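## Task

Pick up the carton labelled C36 from the bench and set it down on the counter. Every other carton on the bench has to finish exactly as it was. The robot must not fall over or be left tilted, or the task fails. The carton has to stay put on its own at the end; if it only stays because the robot is holding it, the task is not done.

## Robot and tools

Robot: TidyBot++, a single-arm mobile robot. The base is 0.54 m long, 0.50 m wide and 0.38 m high and rolls on four powered casters. On top sits one seven-joint arm with a two-finger gripper. The shoulder is 0.12 m ahead of the base centre and 0.68 m above the floor. There are two cameras: base_camera (pinhole, 644x364) and wrist_camera (fisheye, 644x476), which looks along the hand. Loose objects may occasionally get a brief push from outside.

Frames: the base frame has its origin on the floor below the base centre, with x forward, y left and z up. hand_pose is reported in this frame. It is the point midway between the finger pads; its z axis runs out along the fingers and its y axis is the closing direction. The odometry frame is the base frame as it was when the scene began. base_odometry counts wheel turns, so slip shows up as travel. Heading is positive to the left, from -3.142 to 3.142. base_tilt is in degrees, positive when leaning forward or right.

execute_actions: "actions" is a list holding one action, or none if you only want the state and images. An action may contain "base", "joints", "speeds", or a combination. Its motions start together.
- "base" takes exactly one key, and it is an offset from where the base last reported itself, not a pose. translate_m: metres, forward positive, -2 to 2. strafe_m: metres, left positive, -2 to 2. rotate_rad: radians, counter-clockwise from above positive, -6.3 to 6.3. A base move that would need more than 8.667 s at its top speed is refused.
- "joints" is one object for the single arm, keyed by joint name. Each value is an absolute target, not an offset. joint_1_rad: any angle; it swings the whole arm about vertical, and positive is clockwise from above, opposite to rotate_rad. joint_2_rad: shoulder, -2.249 to 2.249. joint_3_rad: any angle; starting from 3.14, positive swings a forward-bent forearm toward the robot's right. joint_4_rad: elbow, -2.579 to 2.579. joint_5_rad: any angle; positive swings a forward-bent hand to the right. joint_6_rad: wrist, -2.099 to 2.099. joint_7_rad: any angle; with the hand pointing down, positive turns it counter-clockwise from above, and at 1.57 the fingers open toward left and right. gripper_pos: 0 (open, about 85 mm gap) to 1 (closed); the gap is roughly 85 x (1 - gripper_pos) mm. The "any angle" joints take the shorter way round, so turn them in steps under half a turn. A joint counts as reached within ±0.039 rad for joints 1 to 4, ±0.056 for joints 5 to 7, and ±0.03 for the gripper.
- "speeds" sets lower top speeds for this action only: translate_m and strafe_m 0.05 to 0.5 m/s, rotate_rad 0.1 to 1.57 rad/s. The defaults are the maximums.
- "cameras": a list of base_camera, wrist_camera or all. Leaving it out or passing null gives every camera; [] gives none.
Any unknown key or out-of-range value refuses the whole call and nothing moves. A joint or base you leave out may still be driving toward its previous target.

Arm geometry: the upper arm is 0.42 m, the forearm 0.31 m and the hand 0.31 m. With joint_1_rad 0, joint_3_rad 3.14 and joint_5_rad 0 (roughly the start pose), the arm stays in the base's x-z plane. Measured from vertical, with forward lean positive, the upper arm is at joint_2, the forearm at joint_2 - joint_4, and the hand at joint_2 - joint_4 - joint_6. Summing length x sin(angle) gives the forward reach and length x cos(angle) the height above the shoulder. At the start the arm is folded with the hand down, up to 0.08 m ahead of the base front. A hand pointing down reaches at most about 0.94 m high, and only close to the base. Closed fingertips extend about 20 mm past the hand point.

Result lines: base_status and joint_status report how each motion of the last accepted action ended. "done" for the base means only that the wheels turned enough; they may have slipped or been blocked. "off_target" means the motion came to rest short and may still be pushing. For the gripper sent to 1, "off_target" means something is held between the fingers, and "done" means it closed on nothing. "contact_stop" or "time_out" means the old target was dropped. "joint command not followed" with a "cause:" line means a self-collision check blocked the arm's targets, though the gripper still moved. on_its_own lists motion you did not command. motor_effort gives the percentage of maximum, with the peak in brackets; the readings are noisy. Warning lines include ARM HIT, torque warnings and faults, MOTOR HOT and OVER-TEMPERATURE FAULT.

Accuracy: friction and load sag leave the hand a centimetre or more off. To correct, send each joint its previous command plus (wanted minus read). While holding something, never send a joint its current reading, because the arm can sink further. Use images to judge where the hand really is.

Other tools: wait(seconds 0 to 10) commands nothing and returns the state. zoom_image(camera, region [x0,y0,x1,y1] in pixels, at most 504x504) magnifies the latest image. read_manual(section "licences") returns licence text only. finished_scene(scene) ends the current scene permanently; pass that scene's number.

Avoid: dropping or slamming cartons, knocking other cartons on the bench, driving the base while the arm is caught on something high (the robot can tip), hard pushes against edges, and hitting the base with the arm. Avoid anything that produces a torque fault, which freezes the arm for 10 s. Don't hold a load for long, since motors overheat. Release the carton so it rests upright on the counter on its own before ending the scene.

Each tool is called after "Request:" as a command line: name --argument value for each argument, lists and objects as JSON in quotes; but a table of rows of numbers goes row by row, as --pt "numbers of a row", without its own name.

## Session

Request:
execute_actions --actions '[]'

Scene clock: 0.00 s.
base_odometry: x=+0.000 y=+0.000 heading=+0.000 (m, m, rad; odometry frame)
base_tilt: forward=-0.4 right=-1.0 (deg)
base_status: not commanded
joint_positions: joint_1_rad=-0.033 joint_2_rad=-0.377 joint_3_rad=+3.133 joint_4_rad=-2.530 joint_5_rad=+0.003 joint_6_rad=-0.864 joint_7_rad=+1.588 gripper_pos=+0.000
joint_status: not commanded
motor_effort: joint_1_rad=-1 joint_2_rad=-1 joint_3_rad=+1 joint_4_rad=+13 joint_5_rad=+0 joint_6_rad=+0 joint_7_rad=+1 (%)
hand_pose: x=+0.2652 y=+0.0063 z=+0.5912 quat_wxyz=(+0.002, +0.998, +0.030, +0.062) (m; base frame)
pictures: base_camera, wrist_camera
Images, in order (width x height): base_camera 644x364, wrist_camera 644x476.

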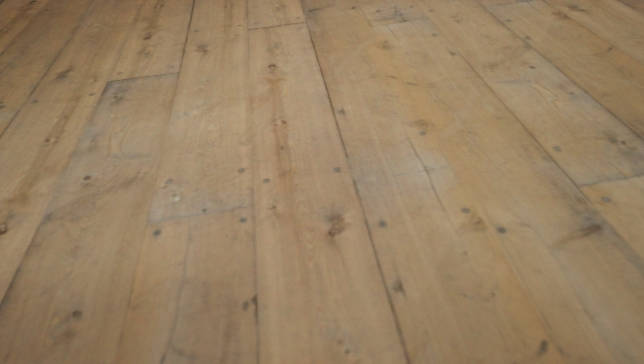

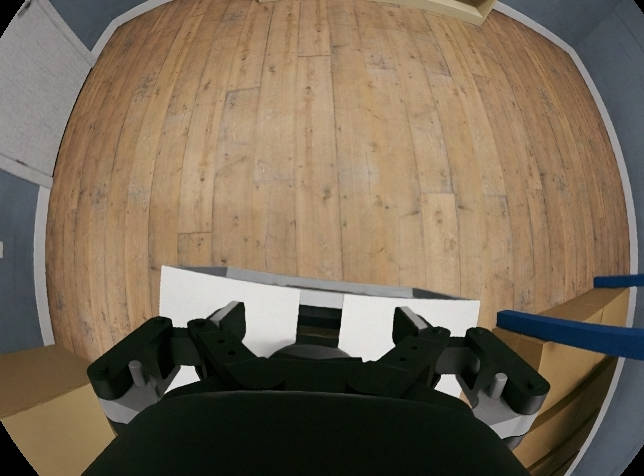

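Request:
execute_actions --actions '[{"joints":{"joint_6_rad":0.2,"joint_1_rad":1.3}}]'

Request:
execute_actions --actions '[{"joints":{"joint_1_rad":2.6}}]' --cameras '["wrist_camera"]'

Scene clock: 8.87 s.
base_odometry: x=+0.000 y=+0.000 heading=+0.000 (m, m, rad; odometry frame)
base_tilt: forward=-0.4 right=-1.0 (deg)
base_status: not commanded
joint_positions: joint_1_rad=+1.276 joint_2_rad=-0.377 joint_3_rad=+3.133 joint_4_rad=-2.530 joint_5_rad=+0.003 joint_6_rad=+0.172 joint_7_rad=+1.588 gripper_pos=+0.000
joint_status: all done
motor_effort: joint_1_rad=+0(1) joint_2_rad=-7(6) joint_3_rad=+0(1) joint_4_rad=+21(21) joint_5_rad=+0(0) joint_6_rad=+9(9) joint_7_rad=+0(0) (%)
hand_pose: x=+0.2378 y=-0.3746 z=+0.7759 quat_wxyz=(+0.330, +0.679, -0.488, +0.438) (m; base frame)
pictures: base_camera, wrist_camera
Images, in order (width x height): base_camera 644x364, wrist_camera 644x476.

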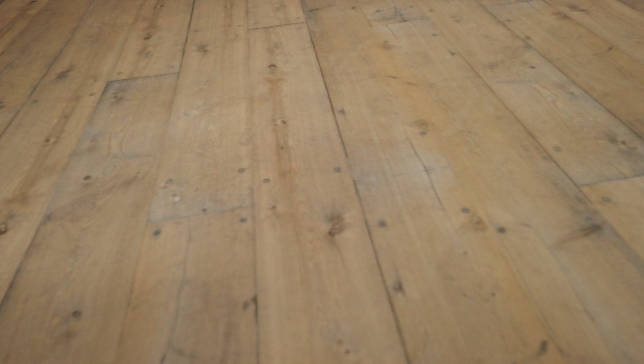

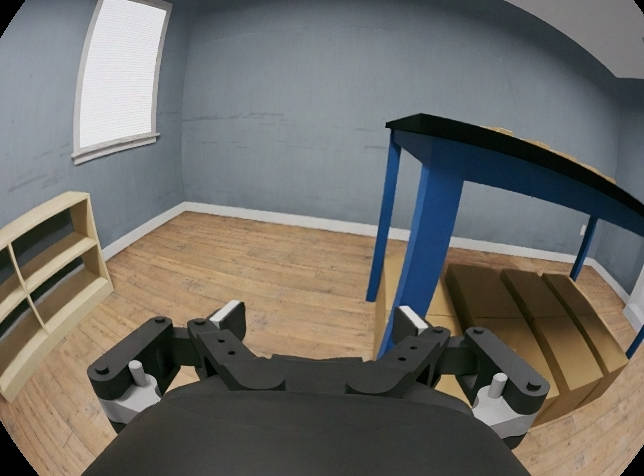

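Scene clock: 11.43 s.
base_odometry: x=+0.000 y=+0.000 heading=+0.000 (m, m, rad; odometry frame)
base_tilt: forward=-0.4 right=-1.0 (deg)
base_status: not commanded
joint_positions: joint_1_rad=+2.576 joint_2_rad=-0.377 joint_3_rad=+3.133 joint_4_rad=-2.530 joint_5_rad=+0.003 joint_6_rad=+0.172 joint_7_rad=+1.588 gripper_pos=+0.000
joint_status: all done
motor_effort: joint_1_rad=+1(0) joint_2_rad=-7(6) joint_3_rad=+0(1) joint_4_rad=+21(21) joint_5_rad=+0(0) joint_6_rad=+9(9) joint_7_rad=+0(1) (%)
hand_pose: x=-0.2102 y=-0.2146 z=+0.7759 quat_wxyz=(+0.528, +0.246, -0.799, +0.149) (m; base frame)
pictures: wrist_camera
Images, in order (width x height): wrist_camera 644x476.

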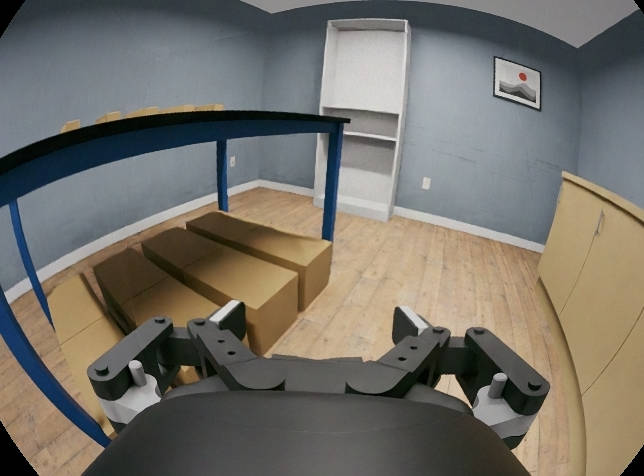

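Request:
execute_actions --actions '[{"joints":{"joint_2_rad":-0.3,"joint_4_rad":-1.0,"joint_6_rad":-1.2}}]' --cameras '["wrist_camera"]'

Request:
execute_actions --actions '[{"joints":{"joint_1_rad":1.7}}]' --cameras '["wrist_camera"]'

Scene clock: 21.00 s.
base_odometry: x=+0.000 y=+0.000 heading=+0.000 (m, m, rad; odometry frame)
base_tilt: forward=-0.4 right=-1.1 (deg)
base_status: not commanded
joint_positions: joint_1_rad=+2.576 joint_2_rad=-0.327 joint_3_rad=+3.133 joint_4_rad=-1.023 joint_5_rad=+0.003 joint_6_rad=-1.170 joint_7_rad=+1.588 gripper_pos=+0.000
joint_status: all done
motor_effort: joint_1_rad=-1(0) joint_2_rad=-5(11) joint_3_rad=+0(1) joint_4_rad=+18(25) joint_5_rad=+0(0) joint_6_rad=+9(10) joint_7_rad=+1(0) (%)
hand_pose: x=-0.1861 y=-0.1992 z=+1.2307 quat_wxyz=(+0.573, +0.234, -0.769, +0.161) (m; base frame)
pictures: wrist_camera
Images, in order (width x height): wrist_camera 644x476.

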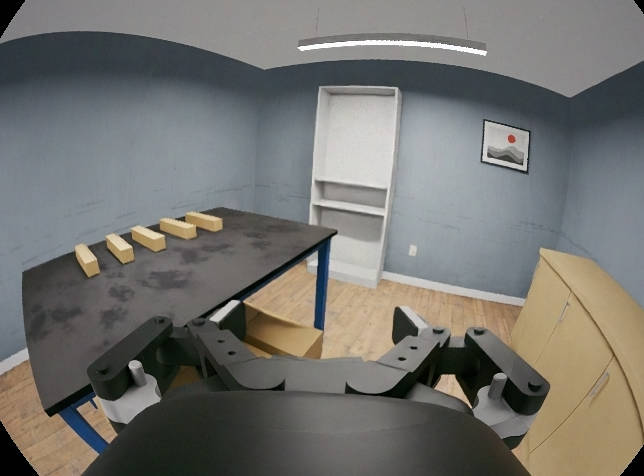

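Scene clock: 23.17 s.
base_odometry: x=+0.000 y=+0.000 heading=+0.000 (m, m, rad; odometry frame)
base_tilt: forward=-0.3 right=-1.0 (deg)
base_status: not commanded
joint_positions: joint_1_rad=+1.724 joint_2_rad=-0.326 joint_3_rad=+3.133 joint_4_rad=-1.023 joint_5_rad=+0.003 joint_6_rad=-1.170 joint_7_rad=+1.588 gripper_pos=+0.000
joint_status: all done
motor_effort: joint_1_rad=+0(0) joint_2_rad=-5(5) joint_3_rad=+1(1) joint_4_rad=+18(18) joint_5_rad=+0(0) joint_6_rad=+9(9) joint_7_rad=+1(1) (%)
hand_pose: x=+0.0682 y=-0.3609 z=+1.2306 quat_wxyz=(+0.455, +0.531, -0.603, +0.383) (m; base frame)
pictures: wrist_camera
Images, in order (width x height): wrist_camera 644x476.

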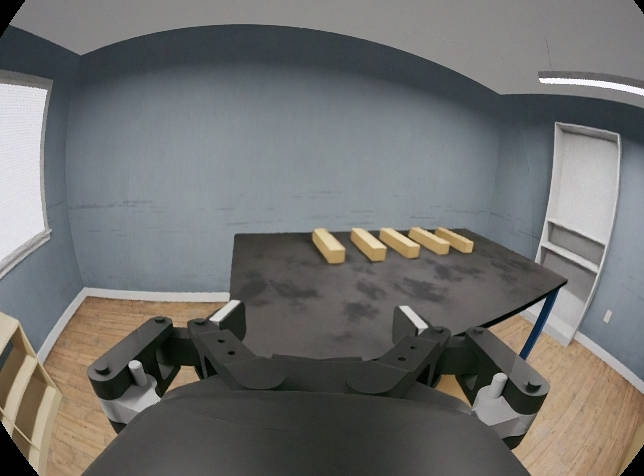

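Request:
zoom_image --camera "wrist_camera" --region '[290, 210, 490, 280]'

Region (290, 210, 490, 280) of wrist_camera's 644x476 image, scaled by 2.520; it fills the top 176 rows of this view, and the rest is white.

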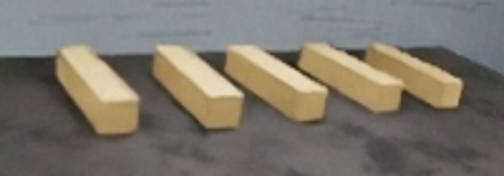

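Request:
execute_actions --actions '[{"base":{"translate_m":0.85},"joints":{"joint_1_rad":2.3}}]'

Request:
execute_actions --actions '[{"base":{"strafe_m":-1.0}}]'

Scene clock: 44.33 s.
base_odometry: x=+0.850 y=+0.000 heading=+0.000 (m, m, rad; odometry frame)
base_tilt: forward=-0.4 right=-1.0 (deg)
base_status: done
joint_positions: joint_1_rad=+2.276 joint_2_rad=-0.319 joint_3_rad=+3.133 joint_4_rad=-1.022 joint_5_rad=+0.003 joint_6_rad=-1.173 joint_7_rad=+1.588 gripper_pos=+0.000
joint_status: all done
motor_effort: joint_1_rad=+0(0) joint_2_rad=-5(7) joint_3_rad=+1(2) joint_4_rad=+18(18) joint_5_rad=+0(0) joint_6_rad=+9(9) joint_7_rad=+0(1) (%)
hand_pose: x=-0.1158 y=-0.2832 z=+1.2278 quat_wxyz=(+0.539, +0.348, -0.727, +0.243) (m; base frame)
pictures: base_camera, wrist_camera
Images, in order (width x height): base_camera 644x364, wrist_camera 644x476.

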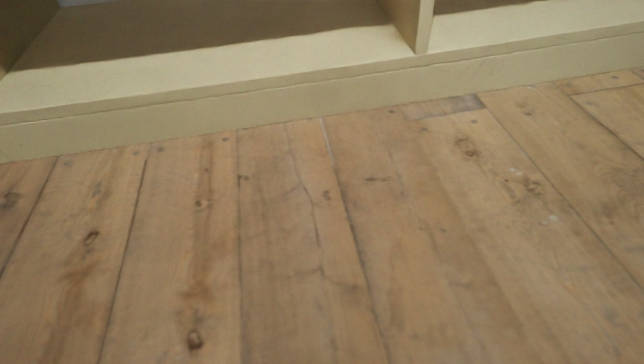

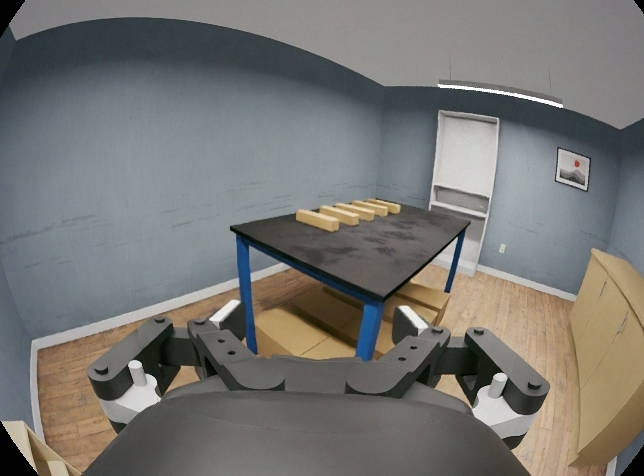

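Scene clock: 47.70 s.
base_odometry: x=+0.851 y=-1.000 heading=+0.000 (m, m, rad; odometry frame)
base_tilt: forward=-0.3 right=-1.0 (deg)
base_status: done
joint_positions: joint_1_rad=+2.277 joint_2_rad=-0.312 joint_3_rad=+3.133 joint_4_rad=-1.021 joint_5_rad=+0.003 joint_6_rad=-1.174 joint_7_rad=+1.588 gripper_pos=+0.000
joint_status: not commanded
motor_effort: joint_1_rad=+0(0) joint_2_rad=-6(8) joint_3_rad=+1(2) joint_4_rad=+18(19) joint_5_rad=+0(1) joint_6_rad=+9(9) joint_7_rad=+1(0) (%)
hand_pose: x=-0.1185 y=-0.2860 z=+1.2251 quat_wxyz=(+0.536, +0.348, -0.730, +0.242) (m; base frame)
pictures: base_camera, wrist_camera
Images, in order (width x height): base_camera 644x364, wrist_camera 644x476.

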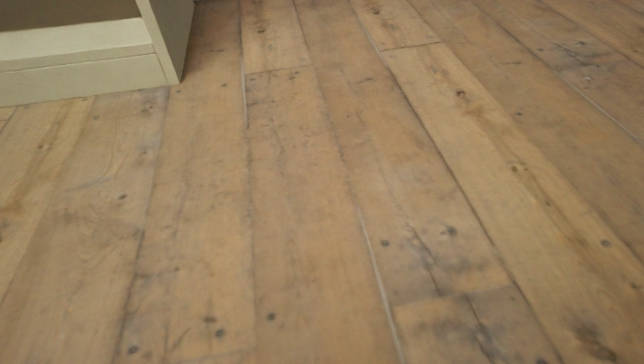

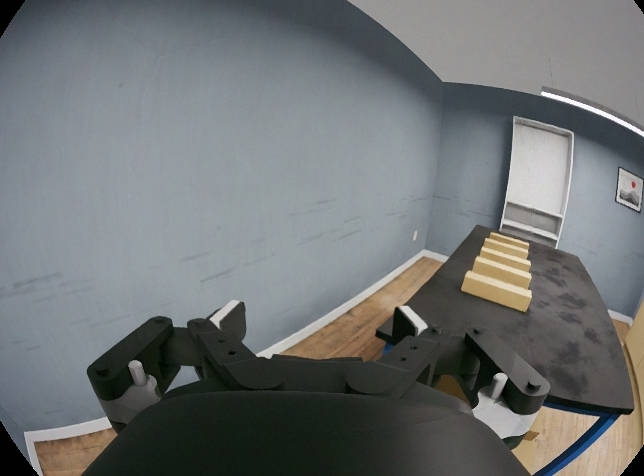

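Request:
execute_actions --actions '[{"base":{"strafe_m":-0.9},"joints":{"joint_1_rad":3.14}}]'

Scene clock: 56.63 s.
base_odometry: x=+0.852 y=-1.900 heading=+0.001 (m, m, rad; odometry frame)
base_tilt: forward=-0.4 right=-1.0 (deg)
base_status: done
joint_positions: joint_1_rad=+3.116 joint_2_rad=-0.312 joint_3_rad=+3.133 joint_4_rad=-1.021 joint_5_rad=+0.003 joint_6_rad=-1.174 joint_7_rad=+1.588 gripper_pos=+0.000
joint_status: all done
motor_effort: joint_1_rad=+0(2) joint_2_rad=-6(6) joint_3_rad=+1(2) joint_4_rad=+18(18) joint_5_rad=+0(1) joint_6_rad=+9(9) joint_7_rad=+0(1) (%)
hand_pose: x=-0.2524 y=-0.0142 z=+1.2252 quat_wxyz=(+0.588, +0.021, -0.808, +0.002) (m; base frame)
pictures: base_camera, wrist_camera
Images, in order (width x height): base_camera 644x364, wrist_camera 644x476.

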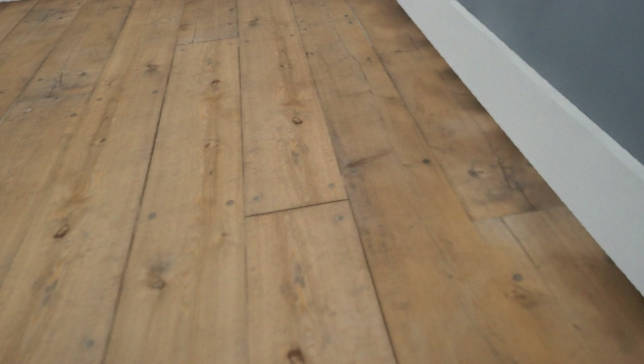

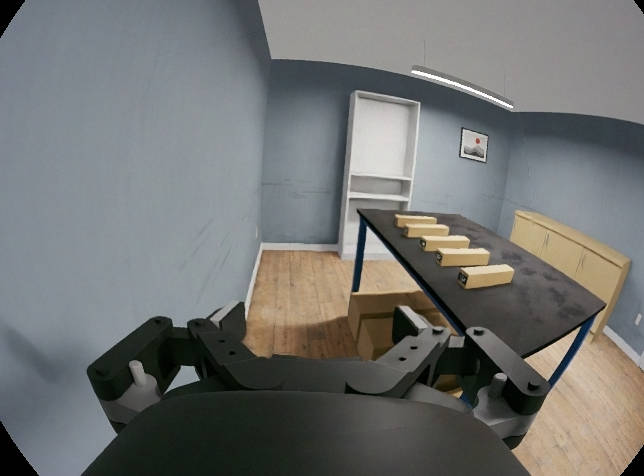

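Request:
zoom_image --camera "wrist_camera" --region '[340, 190, 540, 340]'

Region (340, 190, 540, 340) of wrist_camera's 644x476 image, scaled by 2.520; it fills the top 378 rows of this view, and the rest is white.

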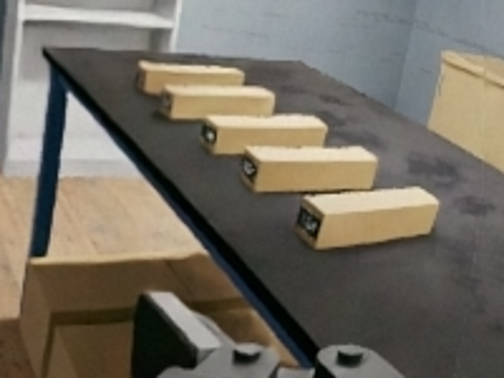

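Request:
execute_actions --actions '[{"base":{"rotate_rad":0.14}}]'

Request:
execute_actions --actions '[{"base":{"translate_m":-0.5},"speeds":{"translate_m":0.3}}]'

Scene clock: 77.80 s.
base_odometry: x=+0.852 y=-1.901 heading=+0.141 (m, m, rad; odometry frame)
base_tilt: forward=-0.3 right=-1.1 (deg)
base_status: done
joint_positions: joint_1_rad=+3.117 joint_2_rad=-0.312 joint_3_rad=+3.133 joint_4_rad=-1.021 joint_5_rad=+0.003 joint_6_rad=-1.174 joint_7_rad=+1.588 gripper_pos=+0.000
joint_status: not commanded
motor_effort: joint_1_rad=+0(1) joint_2_rad=-5(7) joint_3_rad=+0(1) joint_4_rad=+18(18) joint_5_rad=+0(0) joint_6_rad=+9(9) joint_7_rad=+0(1) (%)
hand_pose: x=-0.2524 y=-0.0141 z=+1.2252 quat_wxyz=(+0.588, +0.021, -0.808, +0.002) (m; base frame)
pictures: base_camera, wrist_camera
Images, in order (width x height): base_camera 644x364, wrist_camera 644x476.

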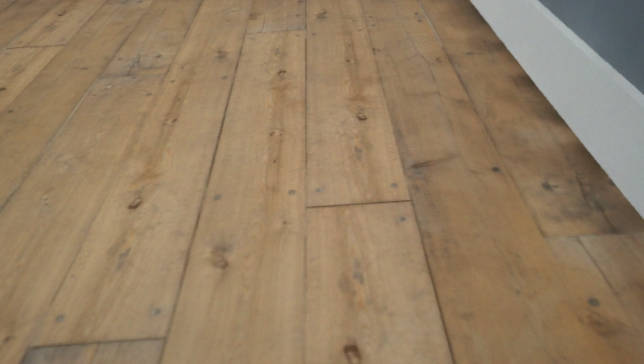

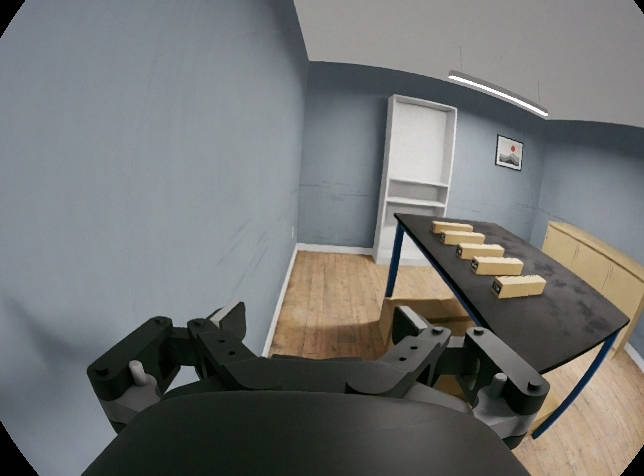

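Scene clock: 80.43 s.
base_odometry: x=+0.356 y=-1.971 heading=+0.142 (m, m, rad; odometry frame)
base_tilt: forward=-0.4 right=-1.1 (deg)
base_status: done
joint_positions: joint_1_rad=+3.117 joint_2_rad=-0.305 joint_3_rad=+3.133 joint_4_rad=-1.020 joint_5_rad=+0.003 joint_6_rad=-1.175 joint_7_rad=+1.588 gripper_pos=+0.000
joint_status: not commanded
motor_effort: joint_1_rad=+0(0) joint_2_rad=-7(9) joint_3_rad=+1(2) joint_4_rad=+18(19) joint_5_rad=+0(1) joint_6_rad=+9(9) joint_7_rad=+1(0) (%)
hand_pose: x=-0.2557 y=-0.0142 z=+1.2232 quat_wxyz=(+0.586, +0.021, -0.810, +0.002) (m; base frame)
pictures: base_camera, wrist_camera
Images, in order (width x height): base_camera 644x364, wrist_camera 644x476.

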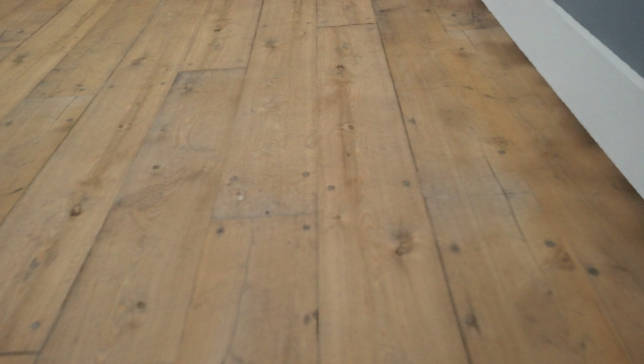

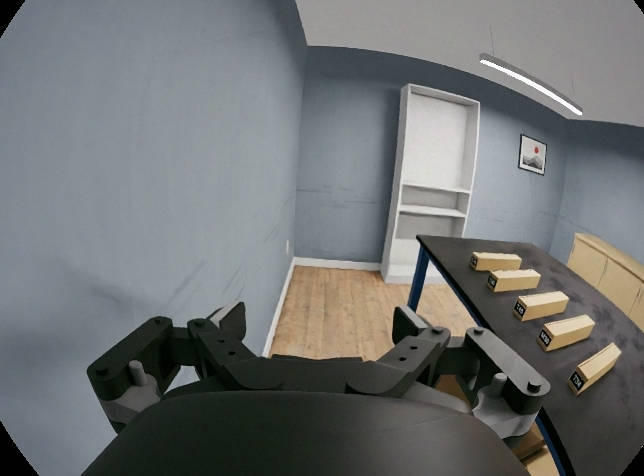

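Request:
execute_actions --actions '[{"base":{"translate_m":-0.4},"joints":{"joint_1_rad":-2.4},"speeds":{"translate_m":0.3}}]' --cameras '["wrist_camera"]'

Request:
zoom_image --camera "wrist_camera" --region '[150, 200, 550, 380]'

Scene clock: 86.73 s.
base_odometry: x=-0.040 y=-2.028 heading=+0.142 (m, m, rad; odometry frame)
base_tilt: forward=-0.3 right=-1.1 (deg)
base_status: done
joint_positions: joint_1_rad=+3.859 joint_2_rad=-0.305 joint_3_rad=+3.133 joint_4_rad=-1.019 joint_5_rad=+0.003 joint_6_rad=-1.175 joint_7_rad=+1.588 gripper_pos=+0.000
joint_status: all done
motor_effort: joint_1_rad=+1(1) joint_2_rad=-6(9) joint_3_rad=+1(1) joint_4_rad=+18(19) joint_5_rad=+0(0) joint_6_rad=+9(9) joint_7_rad=+0(0) (%)
hand_pose: x=-0.1670 y=+0.2429 z=+1.2231 quat_wxyz=(+0.547, -0.274, -0.763, -0.211) (m; base frame)
pictures: wrist_camera
Images, in order (width x height): wrist_camera 644x476.

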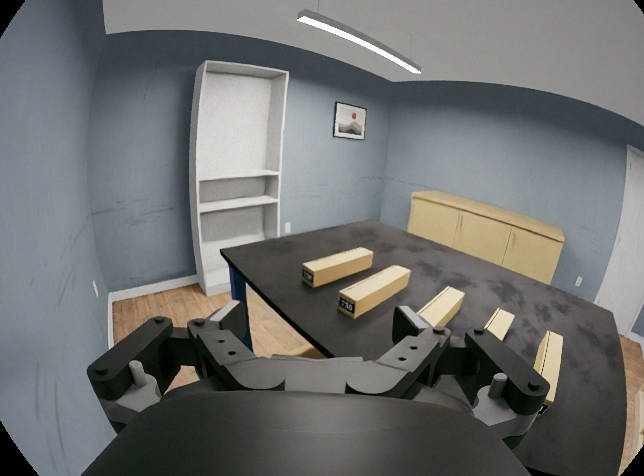

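Region (150, 200, 550, 380) of wrist_camera's 644x476 image, scaled by 1.260; it fills the top 227 rows of this view, and the rest is white.

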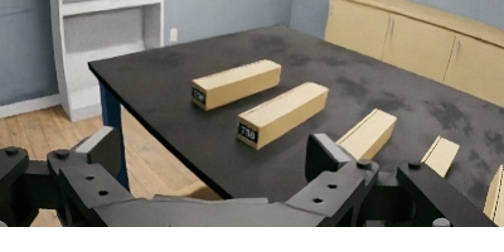

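Request:
execute_actions --actions '[{"joints":{"joint_1_rad":-1.6,"joint_2_rad":-0.6,"joint_4_rad":-1.2,"joint_6_rad":-1.55}}]' --cameras '["wrist_camera"]'

Request:
zoom_image --camera "wrist_camera" --region '[100, 130, 600, 340]'

Scene clock: 96.10 s.
base_odometry: x=-0.040 y=-2.028 heading=+0.142 (m, m, rad; odometry frame)
base_tilt: forward=-0.4 right=-1.1 (deg)
base_status: not commanded
joint_positions: joint_1_rad=+4.659 joint_2_rad=-0.578 joint_3_rad=+3.133 joint_4_rad=-1.172 joint_5_rad=+0.003 joint_6_rad=-1.521 joint_7_rad=+1.588 gripper_pos=+0.000
joint_status: all done
motor_effort: joint_1_rad=+0(1) joint_2_rad=+6(7) joint_3_rad=+1(1) joint_4_rad=+15(18) joint_5_rad=+0(1) joint_6_rad=+8(9) joint_7_rad=+0(1) (%)
hand_pose: x=+0.1037 y=+0.2119 z=+1.1335 quat_wxyz=(+0.352, -0.591, -0.640, -0.342) (m; base frame)
pictures: wrist_camera
Images, in order (width x height): wrist_camera 644x476.

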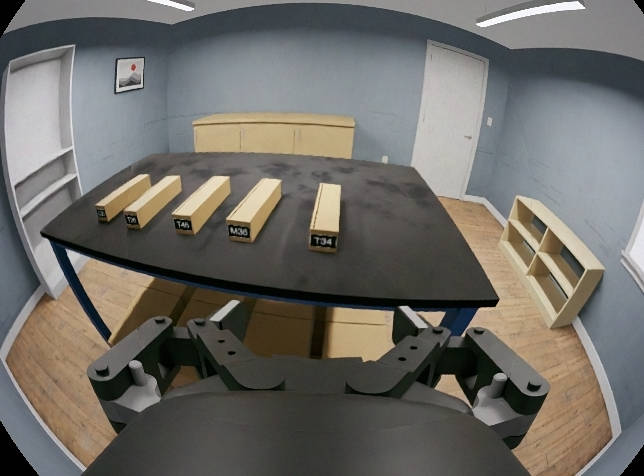

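Region (100, 130, 600, 340) of wrist_camera's 644x476 image, scaled by 1.008; it fills the top 212 rows of this view, and the rest is white.

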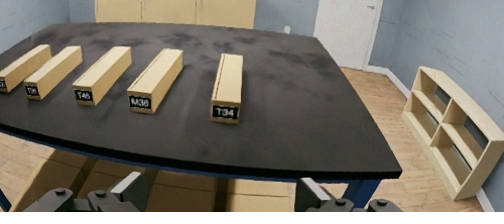

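Request:
zoom_image --camera "wrist_camera" --region '[80, 180, 200, 250]'

Region (80, 180, 200, 250) of wrist_camera's 644x476 image, scaled by 4.200; it fills the top 294 rows of this view, and the rest is white.

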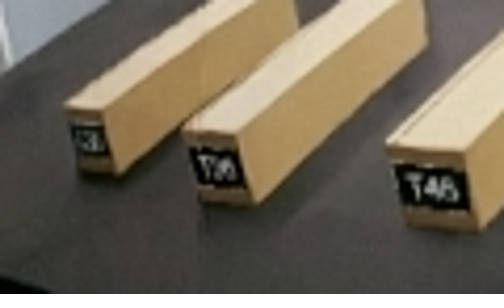

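Request:
execute_actions --actions '[{"base":{"translate_m":-0.8},"speeds":{"translate_m":0.3}}]'

Scene clock: 105.67 s.
base_odometry: x=-0.832 y=-2.143 heading=+0.143 (m, m, rad; odometry frame)
base_tilt: forward=-0.4 right=-1.0 (deg)
base_status: done
joint_positions: joint_1_rad=+4.660 joint_2_rad=-0.578 joint_3_rad=+3.133 joint_4_rad=-1.172 joint_5_rad=+0.003 joint_6_rad=-1.521 joint_7_rad=+1.588 gripper_pos=+0.000
joint_status: not commanded
motor_effort: joint_1_rad=+1(0) joint_2_rad=+6(7) joint_3_rad=+1(3) joint_4_rad=+16(16) joint_5_rad=+0(1) joint_6_rad=+8(8) joint_7_rad=+0(0) (%)
hand_pose: x=+0.1039 y=+0.2119 z=+1.1332 quat_wxyz=(+0.352, -0.592, -0.640, -0.342) (m; base frame)
pictures: base_camera, wrist_camera
Images, in order (width x height): base_camera 644x364, wrist_camera 644x476.

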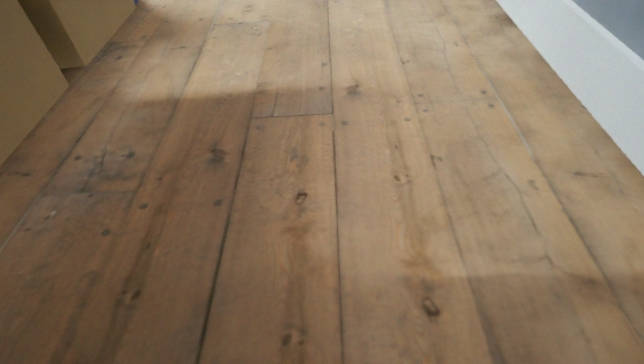

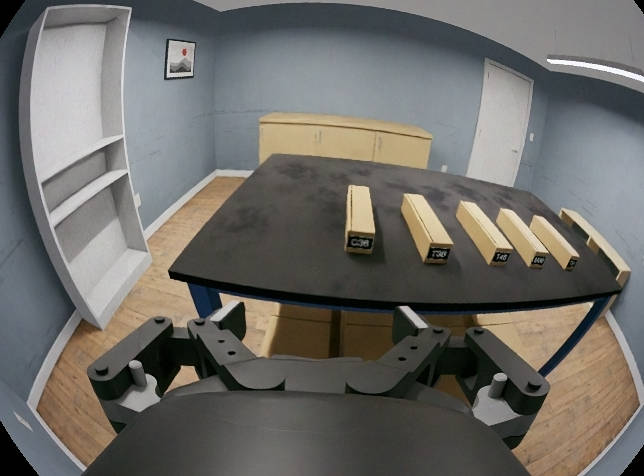

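Request:
execute_actions --actions '[{"base":{"strafe_m":0.08},"joints":{"joint_1_rad":-1.571,"joint_2_rad":0.50,"joint_4_rad":-0.38,"joint_6_rad":-1.50},"speeds":{"strafe_m":0.1}}]'

Scene clock: 134.80 s.
base_odometry: x=-0.843 y=-2.063 heading=+0.143 (m, m, rad; odometry frame)
base_tilt: forward=-0.4 right=-1.1 (deg)
base_status: done
joint_positions: joint_1_rad=+4.686 joint_2_rad=+0.491 joint_3_rad=+3.133 joint_4_rad=-0.408 joint_5_rad=+0.003 joint_6_rad=-1.522 joint_7_rad=+1.588 gripper_pos=+0.000
joint_status: all done
motor_effort: joint_1_rad=+0(0) joint_2_rad=-37(39) joint_3_rad=+0(1) joint_4_rad=+18(20) joint_5_rad=+0(0) joint_6_rad=+6(8) joint_7_rad=+1(1) (%)
hand_pose: x=+0.0977 y=+0.6494 z=+1.0150 quat_wxyz=(+0.252, -0.645, -0.678, -0.247) (m; base frame)
pictures: base_camera, wrist_camera
Images, in order (width x height): base_camera 644x364, wrist_camera 644x476.

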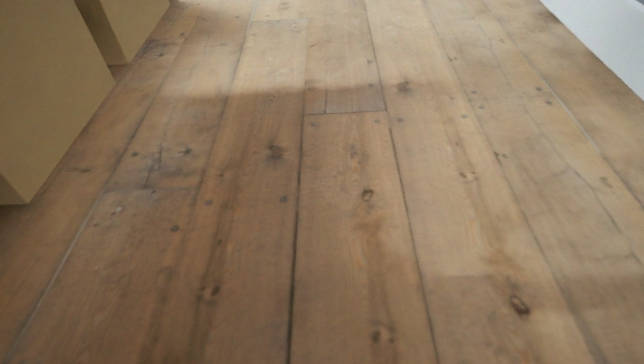

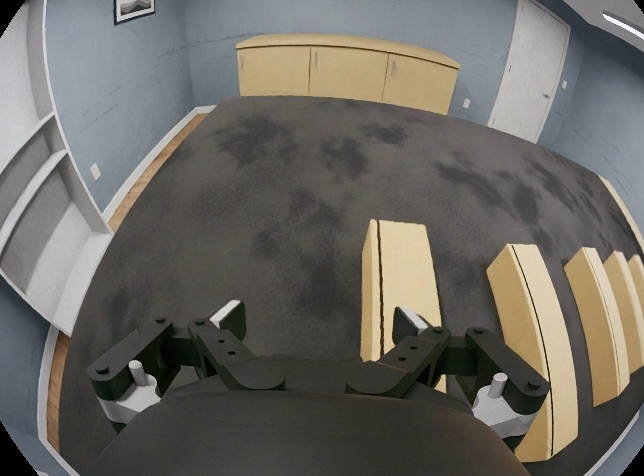

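Request:
execute_actions --actions '[{"base":{"translate_m":0.085},"speeds":{"translate_m":0.1}}]' --cameras '["wrist_camera"]'

Scene clock: 144.77 s.
base_odometry: x=-0.759 y=-2.051 heading=+0.143 (m, m, rad; odometry frame)
base_tilt: forward=-0.4 right=-1.1 (deg)
base_status: done
joint_positions: joint_1_rad=+4.697 joint_2_rad=+0.491 joint_3_rad=+3.133 joint_4_rad=-0.407 joint_5_rad=+0.003 joint_6_rad=-1.522 joint_7_rad=+1.588 gripper_pos=+0.000
joint_status: not commanded
motor_effort: joint_1_rad=-1(3) joint_2_rad=-37(39) joint_3_rad=+0(1) joint_4_rad=+18(19) joint_5_rad=+0(1) joint_6_rad=+6(6) joint_7_rad=+0(0) (%)
hand_pose: x=+0.1051 y=+0.6496 z=+1.0154 quat_wxyz=(+0.251, -0.649, -0.674, -0.249) (m; base frame)
pictures: wrist_camera
Images, in order (width x height): wrist_camera 644x476.

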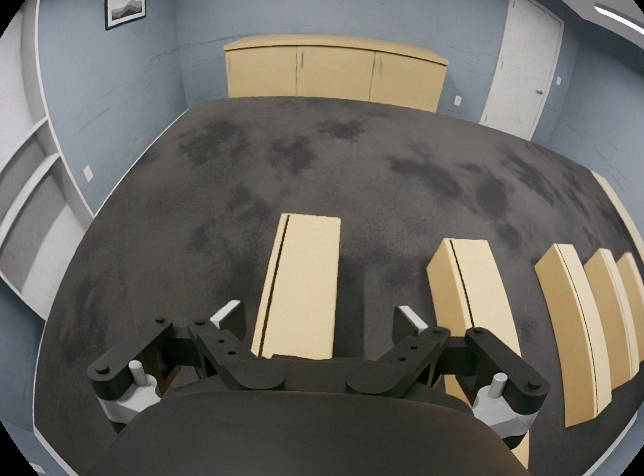

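Request:
execute_actions --actions '[{"base":{"translate_m":-0.022},"joints":{"joint_2_rad":0.43,"joint_4_rad":-0.68,"joint_6_rad":-1.29},"speeds":{"translate_m":0.05}}]' --cameras '["wrist_camera"]'

Scene clock: 150.63 s.
base_odometry: x=-0.781 y=-2.054 heading=+0.143 (m, m, rad; odometry frame)
base_tilt: forward=-0.3 right=-1.1 (deg)
base_status: done
joint_positions: joint_1_rad=+4.699 joint_2_rad=+0.456 joint_3_rad=+3.133 joint_4_rad=-0.658 joint_5_rad=+0.003 joint_6_rad=-1.320 joint_7_rad=+1.588 gripper_pos=+0.000
joint_status: all done
motor_effort: joint_1_rad=+0(2) joint_2_rad=-38(40) joint_3_rad=+0(1) joint_4_rad=+20(22) joint_5_rad=+0(1) joint_6_rad=+6(7) joint_7_rad=+0(1) (%)
hand_pose: x=+0.1058 y=+0.6694 z=+0.9618 quat_wxyz=(+0.245, -0.651, -0.675, -0.244) (m; base frame)
pictures: wrist_camera
Images, in order (width x height): wrist_camera 644x476.

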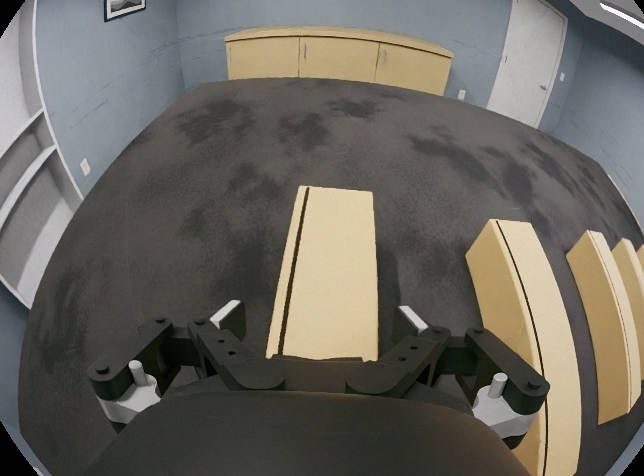

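Request:
execute_actions --actions '[{"joints":{"joint_2_rad":0.385,"joint_4_rad":-0.90,"joint_6_rad":-1.10}}]' --cameras '["wrist_camera"]'

Scene clock: 156.70 s.
base_odometry: x=-0.781 y=-2.054 heading=+0.143 (m, m, rad; odometry frame)
base_tilt: forward=-0.4 right=-1.1 (deg)
base_status: not commanded
joint_positions: joint_1_rad=+4.699 joint_2_rad=+0.402 joint_3_rad=+3.133 joint_4_rad=-0.870 joint_5_rad=+0.003 joint_6_rad=-1.125 joint_7_rad=+1.588 gripper_pos=+0.000
joint_status: all done
motor_effort: joint_1_rad=+0(1) joint_2_rad=-36(38) joint_3_rad=+0(1) joint_4_rad=+21(22) joint_5_rad=+0(1) joint_6_rad=+6(7) joint_7_rad=+0(0) (%)
hand_pose: x=+0.1052 y=+0.6760 z=+0.9328 quat_wxyz=(+0.258, -0.646, -0.671, -0.257) (m; base frame)
pictures: wrist_camera
Images, in order (width x height): wrist_camera 644x476.

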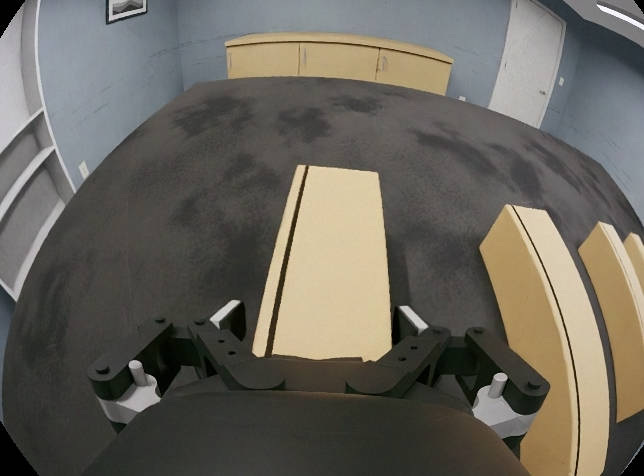

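Request:
execute_actions --actions '[{"joints":{"joint_4_rad":-0.94,"joint_6_rad":-1.11}}]' --cameras '["wrist_camera"]'

Request:
execute_actions --actions '[{"joints":{"gripper_pos":1}}]' --cameras '["wrist_camera"]'

Scene clock: 166.00 s.
base_odometry: x=-0.781 y=-2.054 heading=+0.143 (m, m, rad; odometry frame)
base_tilt: forward=-0.3 right=-1.1 (deg)
base_status: not commanded
joint_positions: joint_1_rad=+4.699 joint_2_rad=+0.387 joint_3_rad=+3.133 joint_4_rad=-0.893 joint_5_rad=+0.003 joint_6_rad=-1.119 joint_7_rad=+1.588 gripper_pos=+0.000
joint_status: joint_4_rad off_target (ended at -0.893, target -0.940); the others done
motor_effort: joint_1_rad=+0(0) joint_2_rad=-32(36) joint_3_rad=+0(0) joint_4_rad=+18(21) joint_5_rad=+0(0) joint_6_rad=+4(6) joint_7_rad=+1(1) (%)
hand_pose: x=+0.1053 y=+0.6703 z=+0.9321 quat_wxyz=(+0.257, -0.647, -0.671, -0.256) (m; base frame)
pictures: wrist_camera
Images, in order (width x height): wrist_camera 644x476.

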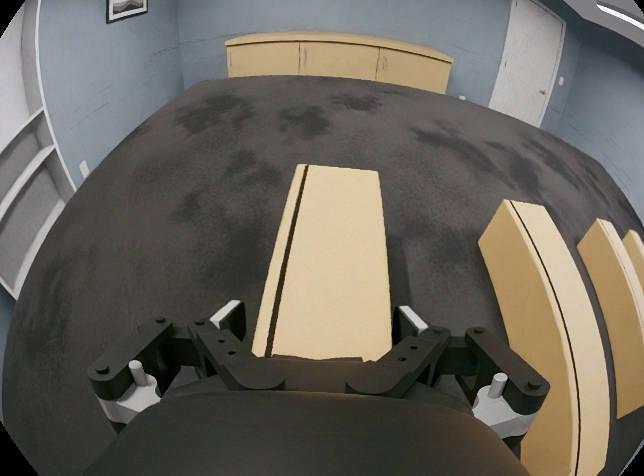

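Scene clock: 167.30 s.
base_odometry: x=-0.781 y=-2.054 heading=+0.143 (m, m, rad; odometry frame)
base_tilt: forward=-0.4 right=-1.1 (deg)
base_status: not commanded
joint_positions: joint_1_rad=+4.699 joint_2_rad=+0.370 joint_3_rad=+3.133 joint_4_rad=-0.901 joint_5_rad=+0.003 joint_6_rad=-1.113 joint_7_rad=+1.588 gripper_pos=+0.343
joint_status: gripper_pos off_target (ended at +0.343, target +1.000)
motor_effort: joint_1_rad=+0(3) joint_2_rad=-30(34) joint_3_rad=+0(2) joint_4_rad=+17(20) joint_5_rad=+0(1) joint_6_rad=+4(6) joint_7_rad=+1(1) (%)
hand_pose: x=+0.1053 y=+0.6662 z=+0.9405 quat_wxyz=(+0.262, -0.645, -0.669, -0.261) (m; base frame)
pictures: wrist_camera
Images, in order (width x height): wrist_camera 644x476.

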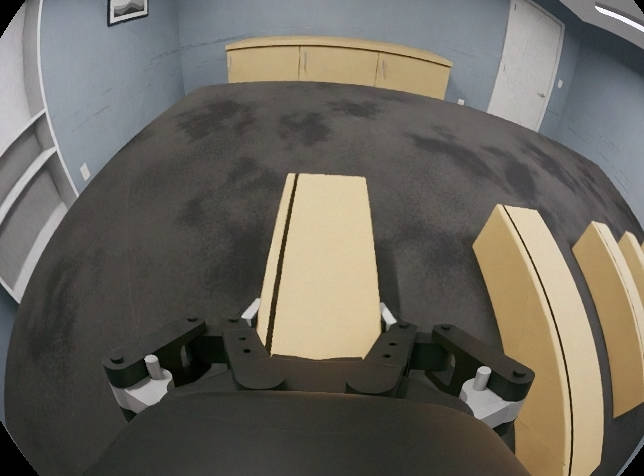

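Request:
execute_actions --actions '[{"joints":{"joint_2_rad":0.15,"joint_4_rad":-0.90,"joint_6_rad":-1.25}}]'

Scene clock: 171.10 s.
base_odometry: x=-0.781 y=-2.054 heading=+0.143 (m, m, rad; odometry frame)
base_tilt: forward=-0.3 right=-1.1 (deg)
base_status: not commanded
joint_positions: joint_1_rad=+4.699 joint_2_rad=+0.147 joint_3_rad=+3.133 joint_4_rad=-0.911 joint_5_rad=+0.003 joint_6_rad=-1.222 joint_7_rad=+1.588 gripper_pos=+0.343
joint_status: all done
motor_effort: joint_1_rad=+0(1) joint_2_rad=-27(41) joint_3_rad=+0(0) joint_4_rad=+21(24) joint_5_rad=+0(0) joint_6_rad=+8(8) joint_7_rad=+0(1) (%)
hand_pose: x=+0.1068 y=+0.5715 z=+1.0497 quat_wxyz=(+0.295, -0.630, -0.654, -0.296) (m; base frame)
pictures: base_camera, wrist_camera
Images, in order (width x height): base_camera 644x364, wrist_camera 644x476.

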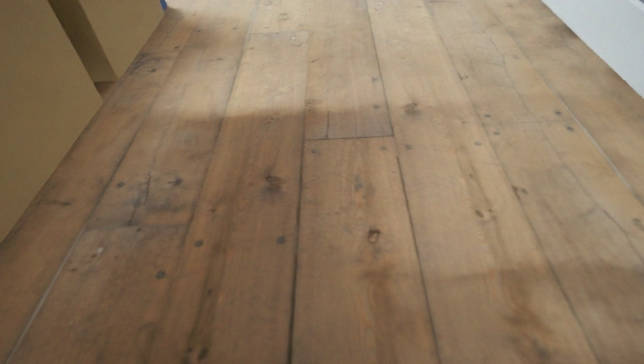

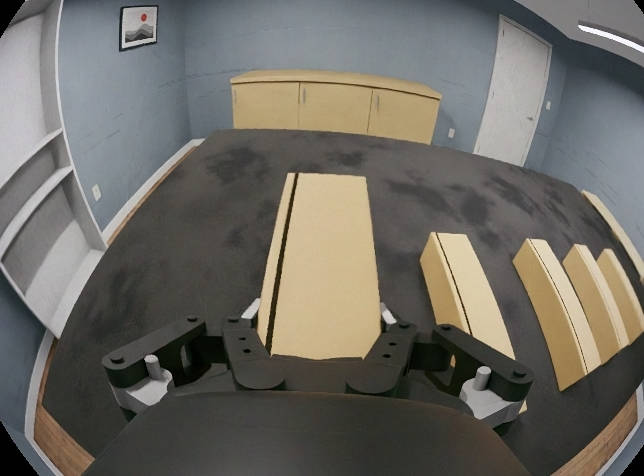

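Request:
execute_actions --actions '[{"base":{"translate_m":-0.62},"joints":{"joint_2_rad":0.0,"joint_4_rad":-1.0,"joint_6_rad":-1.15},"speeds":{"translate_m":0.3}}]'

Scene clock: 183.57 s.
base_odometry: x=-1.395 y=-2.142 heading=+0.143 (m, m, rad; odometry frame)
base_tilt: forward=-0.4 right=-1.1 (deg)
base_status: done
joint_positions: joint_1_rad=+4.702 joint_2_rad=+0.008 joint_3_rad=+3.133 joint_4_rad=-0.979 joint_5_rad=+0.003 joint_6_rad=-1.180 joint_7_rad=+1.588 gripper_pos=+0.343
joint_status: all done
motor_effort: joint_1_rad=-1(2) joint_2_rad=-21(29) joint_3_rad=+0(2) joint_4_rad=+21(22) joint_5_rad=+0(1) joint_6_rad=+8(8) joint_7_rad=+0(1) (%)
hand_pose: x=+0.1088 y=+0.5232 z=+1.1008 quat_wxyz=(+0.330, -0.614, -0.636, -0.332) (m; base frame)
pictures: base_camera, wrist_camera
Images, in order (width x height): base_camera 644x364, wrist_camera 644x476.

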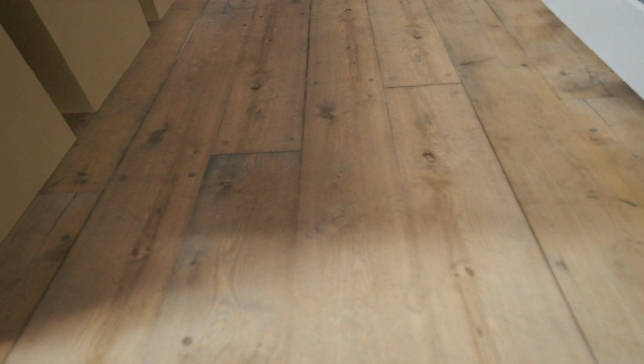

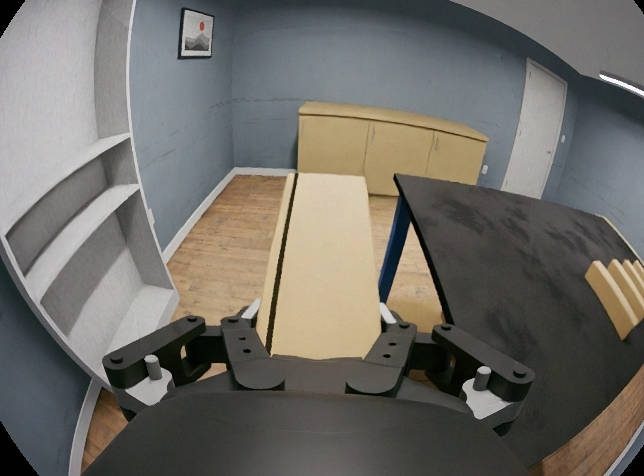

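Request:
execute_actions --actions '[{"base":{"translate_m":-0.2},"speeds":{"translate_m":0.3}}]' --cameras '[]'

Request:
execute_actions --actions '[{"base":{"strafe_m":1.5},"speeds":{"strafe_m":0.4}}]'

Scene clock: 197.30 s.
base_odometry: x=-1.593 y=-2.171 heading=+0.143 (m, m, rad; odometry frame)
base_tilt: forward=-0.4 right=-1.1 (deg)
base_status: done
joint_positions: joint_1_rad=+4.702 joint_2_rad=+0.008 joint_3_rad=+3.133 joint_4_rad=-0.979 joint_5_rad=+0.003 joint_6_rad=-1.180 joint_7_rad=+1.588 gripper_pos=+0.343
joint_status: not commanded
motor_effort: joint_1_rad=-1(1) joint_2_rad=-21(22) joint_3_rad=+0(2) joint_4_rad=+21(22) joint_5_rad=+0(1) joint_6_rad=+8(8) joint_7_rad=+1(1) (%)
hand_pose: x=+0.1088 y=+0.5232 z=+1.1008 quat_wxyz=(+0.330, -0.614, -0.636, -0.332) (m; base frame)
pictures: none
No camera images: the call's "cameras" was empty. Leave "cameras" out to get every camera's image.

Scene clock: 202.23 s.
base_odometry: x=-1.807 y=-0.686 heading=+0.143 (m, m, rad; odometry frame)
base_tilt: forward=-0.3 right=-1.0 (deg)
base_status: done
joint_positions: joint_1_rad=+4.702 joint_2_rad=+0.007 joint_3_rad=+3.133 joint_4_rad=-0.980 joint_5_rad=+0.003 joint_6_rad=-1.177 joint_7_rad=+1.588 gripper_pos=+0.343
joint_status: not commanded
motor_effort: joint_1_rad=+0(0) joint_2_rad=-22(25) joint_3_rad=+0(1) joint_4_rad=+21(22) joint_5_rad=+0(0) joint_6_rad=+8(9) joint_7_rad=+1(0) (%)
hand_pose: x=+0.1088 y=+0.5230 z=+1.1016 quat_wxyz=(+0.331, -0.613, -0.635, -0.333) (m; base frame)
pictures: base_camera, wrist_camera
Images, in order (width x height): base_camera 644x364, wrist_camera 644x476.

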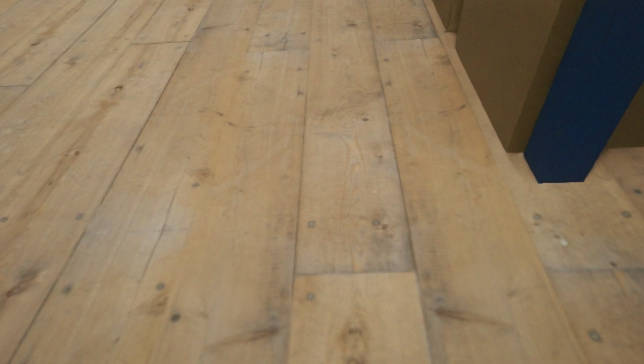

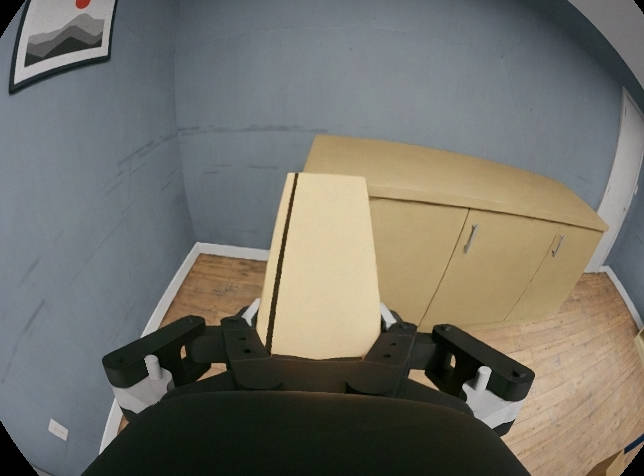

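Request:
execute_actions --actions '[{"base":{"strafe_m":0.3},"speeds":{"strafe_m":0.3}}]' --cameras '[]'

Request:
execute_actions --actions '[{"base":{"translate_m":0.6},"speeds":{"translate_m":0.4}}]'

Scene clock: 212.00 s.
base_odometry: x=-1.850 y=-0.389 heading=+0.144 (m, m, rad; odometry frame)
base_tilt: forward=-0.4 right=-1.1 (deg)
base_status: done
joint_positions: joint_1_rad=+4.702 joint_2_rad=+0.005 joint_3_rad=+3.133 joint_4_rad=-0.981 joint_5_rad=+0.003 joint_6_rad=-1.177 joint_7_rad=+1.588 gripper_pos=+0.343
joint_status: not commanded
motor_effort: joint_1_rad=+0(0) joint_2_rad=-21(25) joint_3_rad=+1(1) joint_4_rad=+21(22) joint_5_rad=+0(0) joint_6_rad=+8(8) joint_7_rad=+0(1) (%)
hand_pose: x=+0.1088 y=+0.5226 z=+1.1021 quat_wxyz=(+0.331, -0.613, -0.635, -0.333) (m; base frame)
pictures: none
No camera images: the call's "cameras" was empty. Leave "cameras" out to get every camera's image.

Scene clock: 214.67 s.
base_odometry: x=-1.257 y=-0.303 heading=+0.144 (m, m, rad; odometry frame)
base_tilt: forward=-0.3 right=-1.1 (deg)
base_status: done
joint_positions: joint_1_rad=+4.702 joint_2_rad=+0.005 joint_3_rad=+3.133 joint_4_rad=-0.981 joint_5_rad=+0.003 joint_6_rad=-1.177 joint_7_rad=+1.588 gripper_pos=+0.343
joint_status: not commanded
motor_effort: joint_1_rad=+0(2) joint_2_rad=-21(23) joint_3_rad=+0(2) joint_4_rad=+21(22) joint_5_rad=+0(1) joint_6_rad=+8(8) joint_7_rad=+1(0) (%)
hand_pose: x=+0.1088 y=+0.5226 z=+1.1021 quat_wxyz=(+0.331, -0.613, -0.635, -0.333) (m; base frame)
pictures: base_camera, wrist_camera
Images, in order (width x height): base_camera 644x364, wrist_camera 644x476.

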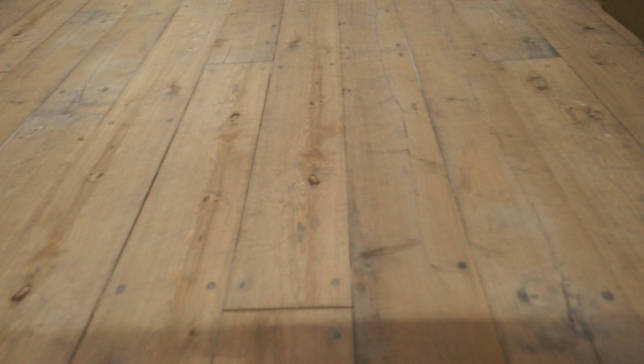

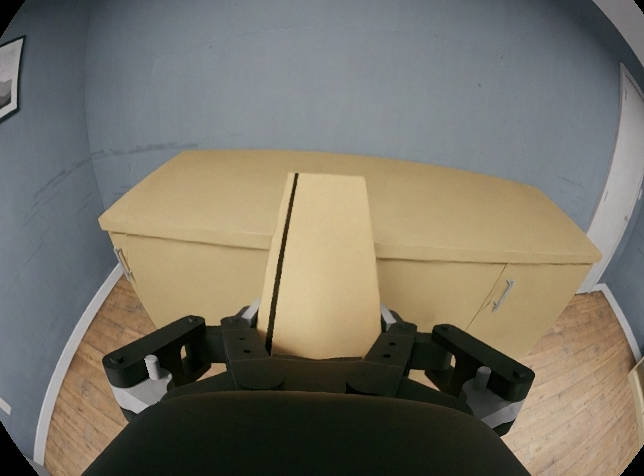

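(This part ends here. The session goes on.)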